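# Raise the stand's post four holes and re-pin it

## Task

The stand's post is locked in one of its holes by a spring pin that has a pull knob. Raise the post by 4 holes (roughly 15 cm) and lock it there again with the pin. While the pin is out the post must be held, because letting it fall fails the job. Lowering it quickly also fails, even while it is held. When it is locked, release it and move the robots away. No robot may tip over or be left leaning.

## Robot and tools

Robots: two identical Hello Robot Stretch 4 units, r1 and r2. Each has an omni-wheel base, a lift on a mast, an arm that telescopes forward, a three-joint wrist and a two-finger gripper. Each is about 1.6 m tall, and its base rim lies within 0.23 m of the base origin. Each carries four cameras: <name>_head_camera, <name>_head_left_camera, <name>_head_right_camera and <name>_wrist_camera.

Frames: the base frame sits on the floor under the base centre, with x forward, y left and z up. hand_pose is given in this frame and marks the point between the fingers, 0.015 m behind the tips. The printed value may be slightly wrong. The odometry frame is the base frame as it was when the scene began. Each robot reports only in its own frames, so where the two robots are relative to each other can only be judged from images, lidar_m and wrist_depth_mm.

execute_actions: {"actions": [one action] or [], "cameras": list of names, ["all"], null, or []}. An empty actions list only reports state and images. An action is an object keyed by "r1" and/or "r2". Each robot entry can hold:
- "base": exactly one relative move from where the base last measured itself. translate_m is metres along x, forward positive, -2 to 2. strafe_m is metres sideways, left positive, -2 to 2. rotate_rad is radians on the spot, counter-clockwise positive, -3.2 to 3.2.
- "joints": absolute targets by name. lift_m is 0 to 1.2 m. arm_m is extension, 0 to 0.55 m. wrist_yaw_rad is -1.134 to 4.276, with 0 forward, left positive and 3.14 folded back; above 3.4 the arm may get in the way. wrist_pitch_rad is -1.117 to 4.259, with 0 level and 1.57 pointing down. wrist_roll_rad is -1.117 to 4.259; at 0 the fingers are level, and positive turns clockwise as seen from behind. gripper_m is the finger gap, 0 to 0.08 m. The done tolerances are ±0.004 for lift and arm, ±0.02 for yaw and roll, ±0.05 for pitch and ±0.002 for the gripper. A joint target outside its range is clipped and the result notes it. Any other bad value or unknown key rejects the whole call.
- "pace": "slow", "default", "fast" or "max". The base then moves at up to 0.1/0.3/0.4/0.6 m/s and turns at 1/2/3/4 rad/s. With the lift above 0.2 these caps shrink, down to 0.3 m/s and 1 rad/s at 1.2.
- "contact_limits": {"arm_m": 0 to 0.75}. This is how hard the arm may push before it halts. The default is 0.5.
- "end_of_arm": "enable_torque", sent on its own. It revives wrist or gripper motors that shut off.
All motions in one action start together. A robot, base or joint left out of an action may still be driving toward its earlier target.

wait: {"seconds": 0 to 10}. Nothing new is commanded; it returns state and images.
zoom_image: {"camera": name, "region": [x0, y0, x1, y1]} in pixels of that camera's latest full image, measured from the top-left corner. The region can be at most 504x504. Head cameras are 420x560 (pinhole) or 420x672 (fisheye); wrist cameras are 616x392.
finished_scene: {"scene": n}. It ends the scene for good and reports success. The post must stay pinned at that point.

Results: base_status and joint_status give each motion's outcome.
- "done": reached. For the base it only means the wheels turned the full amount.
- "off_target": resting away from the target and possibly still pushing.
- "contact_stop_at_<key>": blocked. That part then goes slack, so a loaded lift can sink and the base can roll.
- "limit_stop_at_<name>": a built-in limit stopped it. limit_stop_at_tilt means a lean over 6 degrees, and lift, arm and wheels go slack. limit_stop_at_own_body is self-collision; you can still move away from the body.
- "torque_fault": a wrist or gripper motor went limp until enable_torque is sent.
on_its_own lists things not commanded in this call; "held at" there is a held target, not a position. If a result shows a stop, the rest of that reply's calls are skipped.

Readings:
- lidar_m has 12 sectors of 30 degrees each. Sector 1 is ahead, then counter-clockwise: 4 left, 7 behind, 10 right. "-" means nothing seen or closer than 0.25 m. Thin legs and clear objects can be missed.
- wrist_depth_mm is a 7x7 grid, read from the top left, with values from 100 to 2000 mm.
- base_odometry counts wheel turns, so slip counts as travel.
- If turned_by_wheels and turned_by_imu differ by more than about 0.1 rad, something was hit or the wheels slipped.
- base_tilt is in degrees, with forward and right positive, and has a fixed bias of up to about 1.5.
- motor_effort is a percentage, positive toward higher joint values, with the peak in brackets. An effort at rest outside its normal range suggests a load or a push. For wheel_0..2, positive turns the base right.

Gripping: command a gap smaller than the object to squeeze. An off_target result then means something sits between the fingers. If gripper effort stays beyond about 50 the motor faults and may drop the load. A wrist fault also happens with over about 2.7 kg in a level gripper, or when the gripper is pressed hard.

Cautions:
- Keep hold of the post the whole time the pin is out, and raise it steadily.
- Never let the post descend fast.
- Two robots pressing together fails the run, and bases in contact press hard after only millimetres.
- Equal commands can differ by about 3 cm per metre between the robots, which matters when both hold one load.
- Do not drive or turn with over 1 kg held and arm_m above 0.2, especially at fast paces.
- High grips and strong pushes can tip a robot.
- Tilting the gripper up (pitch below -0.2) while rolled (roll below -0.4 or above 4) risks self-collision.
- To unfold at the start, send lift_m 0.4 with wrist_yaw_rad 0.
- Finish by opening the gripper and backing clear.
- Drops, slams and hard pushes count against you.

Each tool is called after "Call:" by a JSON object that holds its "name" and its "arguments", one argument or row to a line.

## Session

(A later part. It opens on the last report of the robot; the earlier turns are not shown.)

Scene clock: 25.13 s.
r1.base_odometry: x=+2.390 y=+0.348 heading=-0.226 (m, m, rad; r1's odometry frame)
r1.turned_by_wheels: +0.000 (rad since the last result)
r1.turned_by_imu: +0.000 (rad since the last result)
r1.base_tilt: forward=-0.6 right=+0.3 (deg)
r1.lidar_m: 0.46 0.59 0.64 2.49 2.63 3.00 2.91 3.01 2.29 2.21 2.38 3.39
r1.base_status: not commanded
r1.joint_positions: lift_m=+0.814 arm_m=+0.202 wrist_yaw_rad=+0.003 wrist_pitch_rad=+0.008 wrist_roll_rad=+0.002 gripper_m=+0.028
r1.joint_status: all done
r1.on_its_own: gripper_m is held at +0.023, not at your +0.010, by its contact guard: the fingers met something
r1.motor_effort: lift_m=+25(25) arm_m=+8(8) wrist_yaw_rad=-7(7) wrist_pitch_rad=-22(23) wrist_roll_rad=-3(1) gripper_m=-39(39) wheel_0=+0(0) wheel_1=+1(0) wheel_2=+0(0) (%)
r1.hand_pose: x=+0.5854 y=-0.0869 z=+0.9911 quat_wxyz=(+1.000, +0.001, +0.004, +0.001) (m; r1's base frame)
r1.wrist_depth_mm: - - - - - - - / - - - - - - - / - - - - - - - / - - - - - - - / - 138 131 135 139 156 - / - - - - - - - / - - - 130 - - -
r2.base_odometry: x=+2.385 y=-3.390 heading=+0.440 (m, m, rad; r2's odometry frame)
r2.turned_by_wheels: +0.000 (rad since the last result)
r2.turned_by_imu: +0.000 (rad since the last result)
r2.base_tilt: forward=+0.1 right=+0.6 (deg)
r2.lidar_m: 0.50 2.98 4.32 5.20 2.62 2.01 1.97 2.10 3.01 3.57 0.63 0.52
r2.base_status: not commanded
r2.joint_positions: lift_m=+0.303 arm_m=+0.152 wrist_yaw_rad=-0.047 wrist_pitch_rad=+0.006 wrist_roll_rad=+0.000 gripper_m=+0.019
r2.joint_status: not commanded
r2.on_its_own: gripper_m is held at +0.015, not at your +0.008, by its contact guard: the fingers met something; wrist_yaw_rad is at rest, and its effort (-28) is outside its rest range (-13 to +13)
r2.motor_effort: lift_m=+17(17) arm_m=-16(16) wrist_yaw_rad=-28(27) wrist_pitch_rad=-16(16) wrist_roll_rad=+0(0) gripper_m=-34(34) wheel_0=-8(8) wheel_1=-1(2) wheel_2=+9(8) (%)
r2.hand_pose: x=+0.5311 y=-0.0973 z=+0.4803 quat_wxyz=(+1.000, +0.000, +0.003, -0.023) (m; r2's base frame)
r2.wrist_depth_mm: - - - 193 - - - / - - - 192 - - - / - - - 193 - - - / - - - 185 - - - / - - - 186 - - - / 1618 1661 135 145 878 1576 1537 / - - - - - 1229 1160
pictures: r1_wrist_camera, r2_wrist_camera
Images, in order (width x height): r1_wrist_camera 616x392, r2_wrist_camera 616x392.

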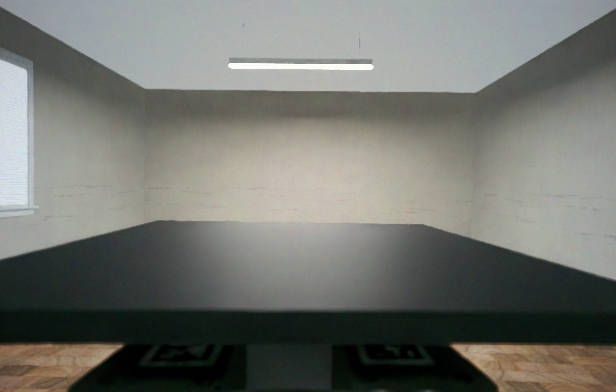

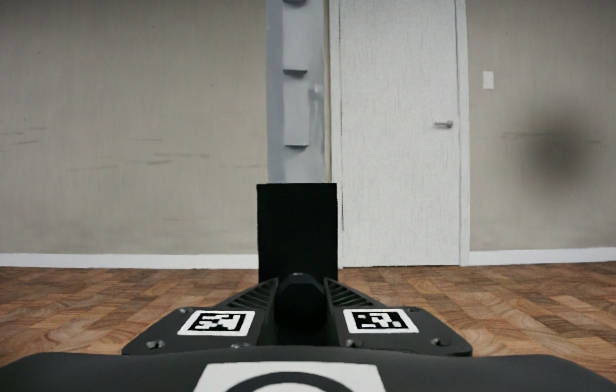

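Call:
{"name": "execute_actions", "arguments": {
  "actions": [
    {"r1":{"joints":{"lift_m":0.820},"pace":"slow"},"r2":{"joints":{"arm_m":0.153,"gripper_m":0.05}}}
  ],
  "cameras": ["r2_wrist_camera"]
}}

Call:
{"name": "execute_actions", "arguments": {
  "actions": [
    {"r1":{"joints":{"lift_m":0.828},"pace":"slow"}}
  ],
  "cameras": ["r2_wrist_camera"]
}}

Scene clock: 26.27 s.
r1.base_odometry: x=+2.390 y=+0.348 heading=-0.226 (m, m, rad; r1's odometry frame)
r1.turned_by_wheels: +0.000 (rad since the last result)
r1.turned_by_imu: +0.000 (rad since the last result)
r1.base_tilt: forward=-0.5 right=+0.3 (deg)
r1.lidar_m: 0.50 0.58 0.65 2.49 2.65 3.01 2.92 3.01 2.31 2.19 2.35 3.40
r1.base_status: not commanded
r1.joint_positions: lift_m=+0.819 arm_m=+0.202 wrist_yaw_rad=+0.003 wrist_pitch_rad=+0.009 wrist_roll_rad=+0.002 gripper_m=+0.028
r1.joint_status: all done
r1.on_its_own: gripper_m is held at +0.023, not at your +0.010, by its contact guard: the fingers met something; wrist_pitch_rad is at rest, and its effort (-26) is outside its rest range (-23 to +23)
r1.motor_effort: lift_m=+26(26) arm_m=+8(8) wrist_yaw_rad=-7(7) wrist_pitch_rad=-26(25) wrist_roll_rad=+0(2) gripper_m=-40(40) wheel_0=+0(0) wheel_1=+0(0) wheel_2=+0(1) (%)
r1.hand_pose: x=+0.5854 y=-0.0868 z=+0.9957 quat_wxyz=(+1.000, +0.001, +0.005, +0.001) (m; r1's base frame)
r1.wrist_depth_mm: - - - - - - - / - - - - - - - / - - - - - - - / - - - - - - - / - 129 132 135 139 156 - / - - - - - - - / - - - 131 - - -
r2.base_odometry: x=+2.385 y=-3.390 heading=+0.440 (m, m, rad; r2's odometry frame)
r2.turned_by_wheels: +0.000 (rad since the last result)
r2.turned_by_imu: +0.000 (rad since the last result)
r2.base_tilt: forward=+0.0 right=+0.6 (deg)
r2.lidar_m: 0.50 3.01 4.33 5.20 2.60 2.01 1.96 2.11 2.99 3.56 0.62 0.52
r2.base_status: not commanded
r2.joint_positions: lift_m=+0.303 arm_m=+0.153 wrist_yaw_rad=-0.055 wrist_pitch_rad=+0.003 wrist_roll_rad=+0.000 gripper_m=+0.050
r2.joint_status: all done
r2.motor_effort: lift_m=+17(17) arm_m=+0(12) wrist_yaw_rad=-3(28) wrist_pitch_rad=-8(16) wrist_roll_rad=+1(0) gripper_m=+1(34) wheel_0=-5(9) wheel_1=-2(2) wheel_2=+1(9) (%)
r2.hand_pose: x=+0.5314 y=-0.0991 z=+0.4809 quat_wxyz=(+1.000, +0.000, +0.002, -0.028) (m; r2's base frame)
r2.wrist_depth_mm: - - - 192 - - - / - - - 192 - - - / - - - 194 - - - / - - - 187 - - - / - - - 186 - - - / 1661 1756 146 158 143 1618 1499 / - - - - - - 1118
pictures: r2_wrist_camera
Images, in order (width x height): r2_wrist_camera 616x392.

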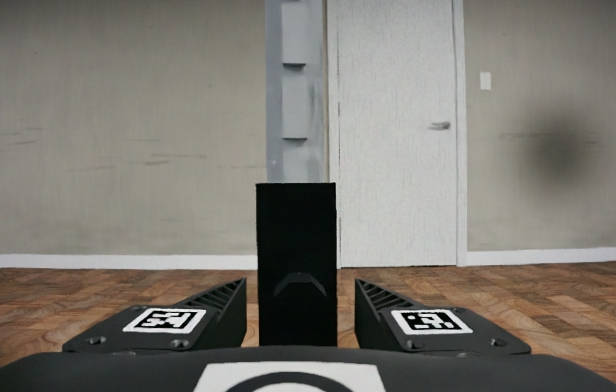

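Scene clock: 27.00 s.
r1.base_odometry: x=+2.390 y=+0.348 heading=-0.226 (m, m, rad; r1's odometry frame)
r1.turned_by_wheels: +0.000 (rad since the last result)
r1.turned_by_imu: +0.000 (rad since the last result)
r1.base_tilt: forward=-0.5 right=+0.3 (deg)
r1.lidar_m: 0.50 0.58 0.65 2.47 2.65 3.01 2.92 3.03 2.30 2.16 2.35 3.38
r1.base_status: not commanded
r1.joint_positions: lift_m=+0.827 arm_m=+0.202 wrist_yaw_rad=+0.003 wrist_pitch_rad=+0.011 wrist_roll_rad=+0.001 gripper_m=+0.028
r1.joint_status: all done
r1.on_its_own: gripper_m is held at +0.023, not at your +0.010, by its contact guard: the fingers met something; wrist_pitch_rad is at rest, and its effort (-31) is outside its rest range (-23 to +23)
r1.motor_effort: lift_m=+25(28) arm_m=+8(8) wrist_yaw_rad=-9(9) wrist_pitch_rad=-31(40) wrist_roll_rad=+0(3) gripper_m=-39(40) wheel_0=+0(0) wheel_1=+0(0) wheel_2=+0(0) (%)
r1.hand_pose: x=+0.5855 y=-0.0868 z=+1.0033 quat_wxyz=(+1.000, +0.001, +0.006, +0.001) (m; r1's base frame)
r1.wrist_depth_mm: - - - - - - - / - - - - - - - / - - - - - - - / - - - - - - - / - 129 132 135 139 156 - / - - - - - - - / - - - 131 - - -
r2.base_odometry: x=+2.385 y=-3.390 heading=+0.440 (m, m, rad; r2's odometry frame)
r2.turned_by_wheels: +0.000 (rad since the last result)
r2.turned_by_imu: +0.000 (rad since the last result)
r2.base_tilt: forward=+0.0 right=+0.6 (deg)
r2.lidar_m: 0.50 2.98 4.32 5.21 2.60 2.01 1.96 2.10 3.01 3.57 0.62 0.52
r2.base_status: not commanded
r2.joint_positions: lift_m=+0.303 arm_m=+0.153 wrist_yaw_rad=-0.055 wrist_pitch_rad=+0.003 wrist_roll_rad=+0.000 gripper_m=+0.050
r2.joint_status: not commanded
r2.motor_effort: lift_m=+17(17) arm_m=+0(0) wrist_yaw_rad=-3(3) wrist_pitch_rad=-8(8) wrist_roll_rad=+0(0) gripper_m=+1(1) wheel_0=-5(5) wheel_1=-1(1) wheel_2=+1(1) (%)
r2.hand_pose: x=+0.5314 y=-0.0991 z=+0.4809 quat_wxyz=(+1.000, +0.000, +0.002, -0.028) (m; r2's base frame)
r2.wrist_depth_mm: - - - 193 - - - / - - - 193 - - - / - - - 194 - - - / - - - 187 - - - / - - - 186 - - - / 1618 1756 146 186 143 1618 1576 / - - - - - - 1138
pictures: r2_wrist_camera
Images, in order (width x height): r2_wrist_camera 616x392.

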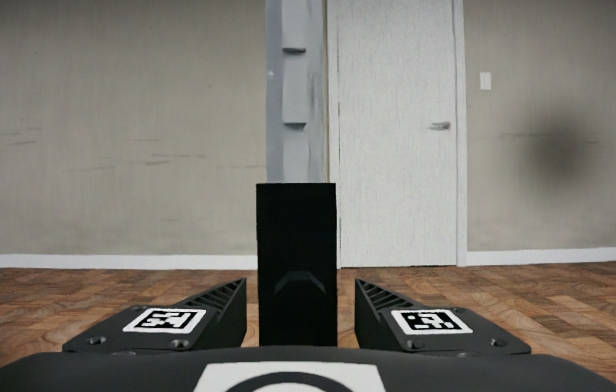

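Call:
{"name": "execute_actions", "arguments": {
  "actions": [
    {"r1":{"joints":{"lift_m":0.820},"pace":"slow"}}
  ],
  "cameras": ["r2_wrist_camera"]
}}

Call:
{"name": "zoom_image", "arguments": {
  "camera": "r2_wrist_camera",
  "region": [240, 100, 360, 320]
}}

Scene clock: 27.83 s.
r1.base_odometry: x=+2.390 y=+0.348 heading=-0.226 (m, m, rad; r1's odometry frame)
r1.turned_by_wheels: +0.000 (rad since the last result)
r1.turned_by_imu: +0.000 (rad since the last result)
r1.base_tilt: forward=-0.5 right=+0.2 (deg)
r1.lidar_m: 0.49 0.59 0.66 2.48 2.62 2.98 2.92 3.02 2.31 2.20 2.34 3.41
r1.base_status: not commanded
r1.joint_positions: lift_m=+0.820 arm_m=+0.202 wrist_yaw_rad=+0.002 wrist_pitch_rad=+0.005 wrist_roll_rad=+0.001 gripper_m=+0.028
r1.joint_status: all done
r1.on_its_own: gripper_m is held at +0.023, not at your +0.010, by its contact guard: the fingers met something
r1.motor_effort: lift_m=+14(23) arm_m=+7(8) wrist_yaw_rad=-7(7) wrist_pitch_rad=-14(33) wrist_roll_rad=-2(1) gripper_m=-39(39) wheel_0=+0(0) wheel_1=+0(0) wheel_2=+0(0) (%)
r1.hand_pose: x=+0.5854 y=-0.0870 z=+0.9976 quat_wxyz=(+1.000, +0.001, +0.002, +0.001) (m; r1's base frame)
r1.wrist_depth_mm: - - - - - - - / - - - - - - - / - - - - - - - / - - - - - - - / - 138 141 135 139 158 - / - - - - - - - / - - 125 130 - - -
r2.base_odometry: x=+2.385 y=-3.390 heading=+0.440 (m, m, rad; r2's odometry frame)
r2.turned_by_wheels: +0.000 (rad since the last result)
r2.turned_by_imu: +0.000 (rad since the last result)
r2.base_tilt: forward=+0.0 right=+0.5 (deg)
r2.lidar_m: 0.50 2.99 4.32 5.20 2.60 2.00 1.95 2.09 3.01 3.56 0.63 0.54
r2.base_status: not commanded
r2.joint_positions: lift_m=+0.303 arm_m=+0.153 wrist_yaw_rad=-0.055 wrist_pitch_rad=+0.003 wrist_roll_rad=+0.000 gripper_m=+0.050
r2.joint_status: not commanded
r2.motor_effort: lift_m=+17(17) arm_m=+0(0) wrist_yaw_rad=-3(2) wrist_pitch_rad=-9(8) wrist_roll_rad=+0(0) gripper_m=+1(1) wheel_0=-4(5) wheel_1=-1(2) wheel_2=+1(1) (%)
r2.hand_pose: x=+0.5314 y=-0.0991 z=+0.4809 quat_wxyz=(+1.000, +0.000, +0.002, -0.028) (m; r2's base frame)
r2.wrist_depth_mm: - - - 191 - - - / - - - 193 - - - / - - - 194 - - - / - - - 186 - - - / - - - 187 - - - / 1618 1808 145 186 143 1661 1618 / - - - - - - 1138
pictures: r2_wrist_camera
Images, in order (width x height): r2_wrist_camera 616x392.

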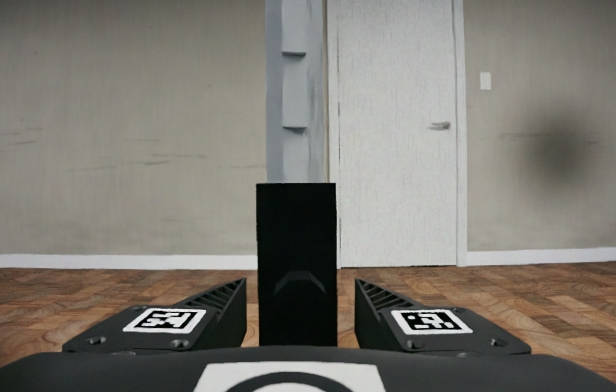

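Region (240, 100, 360, 320) of r2_wrist_camera's 616x392 image, scaled by 2.291; it fills the left 275 columns of this view, and the rest is white.

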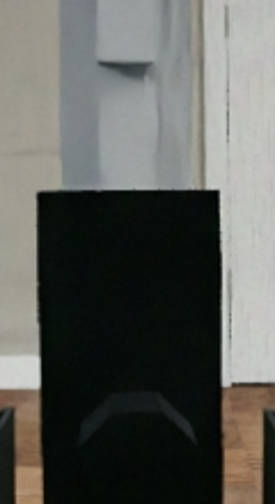

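Post dropped only 2 mm while the lift went 7 mm, so it is seated on the pin. Releasing.

Call:
{"name": "execute_actions", "arguments": {
  "actions": [
    {"r1":{"joints":{"gripper_m":0.06,"lift_m":0.815}},"r2":{"joints":{"arm_m":0.1},"pace":"fast"}}
  ],
  "cameras": ["r2_wrist_camera","r1_wrist_camera"]
}}

Call:
{"name": "execute_actions", "arguments": {
  "actions": [
    {"r1":{"base":{"translate_m":-0.55},"joints":{"arm_m":0.005},"pace":"fast"},"r2":{"base":{"translate_m":-0.55},"joints":{"arm_m":0.005},"pace":"fast"}}
  ],
  "cameras": ["r1_head_camera","r2_wrist_camera"]
}}

Scene clock: 28.93 s.
r1.base_odometry: x=+2.390 y=+0.348 heading=-0.226 (m, m, rad; r1's odometry frame)
r1.turned_by_wheels: +0.000 (rad since the last result)
r1.turned_by_imu: +0.000 (rad since the last result)
r1.base_tilt: forward=-0.5 right=+0.3 (deg)
r1.lidar_m: 0.51 0.55 0.66 2.48 2.64 3.01 2.92 3.06 2.29 2.18 2.35 3.37
r1.base_status: not commanded
r1.joint_positions: lift_m=+0.815 arm_m=+0.202 wrist_yaw_rad=+0.000 wrist_pitch_rad=+0.003 wrist_roll_rad=+0.000 gripper_m=+0.060
r1.joint_status: all done
r1.motor_effort: lift_m=+15(15) arm_m=+8(8) wrist_yaw_rad=-1(6) wrist_pitch_rad=-6(14) wrist_roll_rad=+0(1) gripper_m=+1(37) wheel_0=+0(0) wheel_1=+1(0) wheel_2=+0(1) (%)
r1.hand_pose: x=+0.5853 y=-0.0873 z=+0.9929 quat_wxyz=(+1.000, +0.000, +0.001, +0.000) (m; r1's base frame)
r1.wrist_depth_mm: - - - - - - - / - - - - - - - / - - - - - - - / - - - - - - - / 115 118 123 128 135 125 - / - 119 132 131 138 - - / - - 130 131 119 - -
r2.base_odometry: x=+2.385 y=-3.390 heading=+0.440 (m, m, rad; r2's odometry frame)
r2.turned_by_wheels: +0.000 (rad since the last result)
r2.turned_by_imu: +0.000 (rad since the last result)
r2.base_tilt: forward=+0.0 right=+0.6 (deg)
r2.lidar_m: 0.50 2.99 4.33 5.19 2.61 2.03 1.96 2.08 3.03 3.57 0.62 0.54
r2.base_status: not commanded
r2.joint_positions: lift_m=+0.303 arm_m=+0.101 wrist_yaw_rad=-0.056 wrist_pitch_rad=+0.003 wrist_roll_rad=+0.000 gripper_m=+0.050
r2.joint_status: all done
r2.motor_effort: lift_m=+17(17) arm_m=-4(5) wrist_yaw_rad=-2(1) wrist_pitch_rad=-7(8) wrist_roll_rad=+1(1) gripper_m=+1(1) wheel_0=-5(5) wheel_1=-1(1) wheel_2=+1(1) (%)
r2.hand_pose: x=+0.4791 y=-0.0992 z=+0.4810 quat_wxyz=(+1.000, +0.000, +0.001, -0.028) (m; r2's base frame)
r2.wrist_depth_mm: - - - 245 - - - / - - - 246 - - - / - - - 246 - - - / - - - 240 - - - / - - - 239 - - - / 1576 1708 146 241 143 1576 1537 / - - - - - - 1138
pictures: r1_wrist_camera, r2_wrist_camera
Images, in order (width x height): r1_wrist_camera 616x392, r2_wrist_camera 616x392.

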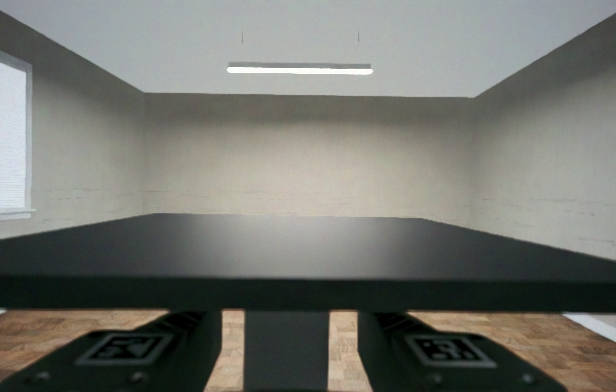

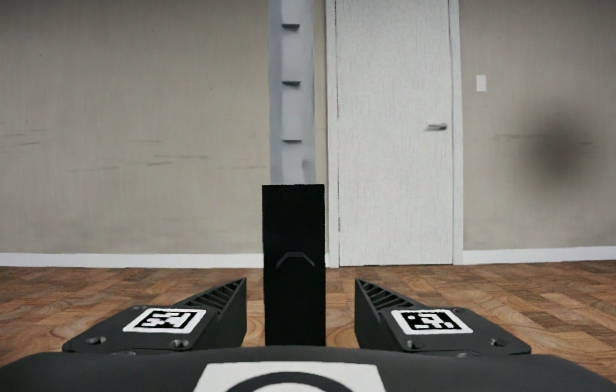

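Scene clock: 31.73 s.
r1.base_odometry: x=+1.854 y=+0.472 heading=-0.227 (m, m, rad; r1's odometry frame)
r1.turned_by_wheels: +0.000 (rad since the last result)
r1.turned_by_imu: -0.002 (rad since the last result)
r1.base_tilt: forward=-0.5 right=+0.3 (deg)
r1.lidar_m: 1.03 1.25 1.41 2.51 2.66 2.44 2.37 2.49 2.25 2.16 2.32 3.34
r1.base_status: done
r1.joint_positions: lift_m=+0.815 arm_m=+0.006 wrist_yaw_rad=+0.000 wrist_pitch_rad=+0.003 wrist_roll_rad=+0.000 gripper_m=+0.060
r1.joint_status: all done
r1.motor_effort: lift_m=+15(15) arm_m=-8(9) wrist_yaw_rad=+0(2) wrist_pitch_rad=-10(10) wrist_roll_rad=+0(1) gripper_m=+1(1) wheel_0=-1(7) wheel_1=-1(9) wheel_2=-2(16) (%)
r1.hand_pose: x=+0.3899 y=-0.0874 z=+0.9928 quat_wxyz=(+1.000, +0.000, +0.002, +0.000) (m; r1's base frame)
r1.wrist_depth_mm: - - - - - - - / - - - - - - - / - - - - - - - / - - - - - - - / - - - - - - - / - - - - - - - / - - 1921 - 119 - -
r2.base_odometry: x=+1.887 y=-3.624 heading=+0.439 (m, m, rad; r2's odometry frame)
r2.turned_by_wheels: +0.000 (rad since the last result)
r2.turned_by_imu: +0.001 (rad since the last result)
r2.base_tilt: forward=+0.1 right=+0.6 (deg)
r2.lidar_m: 1.06 3.56 5.18 4.30 1.87 1.44 1.40 1.49 2.18 3.52 1.39 1.38
r2.base_status: done
r2.joint_positions: lift_m=+0.303 arm_m=+0.006 wrist_yaw_rad=-0.056 wrist_pitch_rad=+0.003 wrist_roll_rad=+0.000 gripper_m=+0.050
r2.joint_status: all done
r2.motor_effort: lift_m=+17(17) arm_m=-5(6) wrist_yaw_rad=-2(2) wrist_pitch_rad=-7(7) wrist_roll_rad=+0(1) gripper_m=+1(1) wheel_0=-4(10) wheel_1=+0(6) wheel_2=-3(14) (%)
r2.hand_pose: x=+0.3841 y=-0.0992 z=+0.4810 quat_wxyz=(+1.000, +0.000, +0.001, -0.028) (m; r2's base frame)
r2.wrist_depth_mm: - - - - - - - / - - - - - - - / - - - - - - - / - - - - - - - / - - - - - - - / 1661 1808 146 1537 143 1576 1618 / - - - - - - 1118
pictures: r1_head_camera, r2_wrist_camera
Images, in order (width x height): r1_head_camera 420x560, r2_wrist_camera 616x392.

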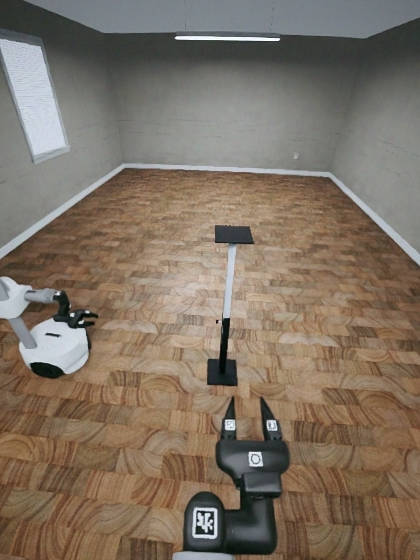

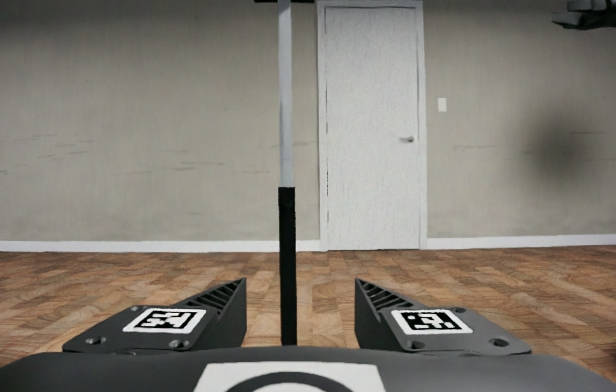

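Call:
{"name": "finished_scene", "arguments": {
  "scene": 2
}}

The scene is finished: the task was done.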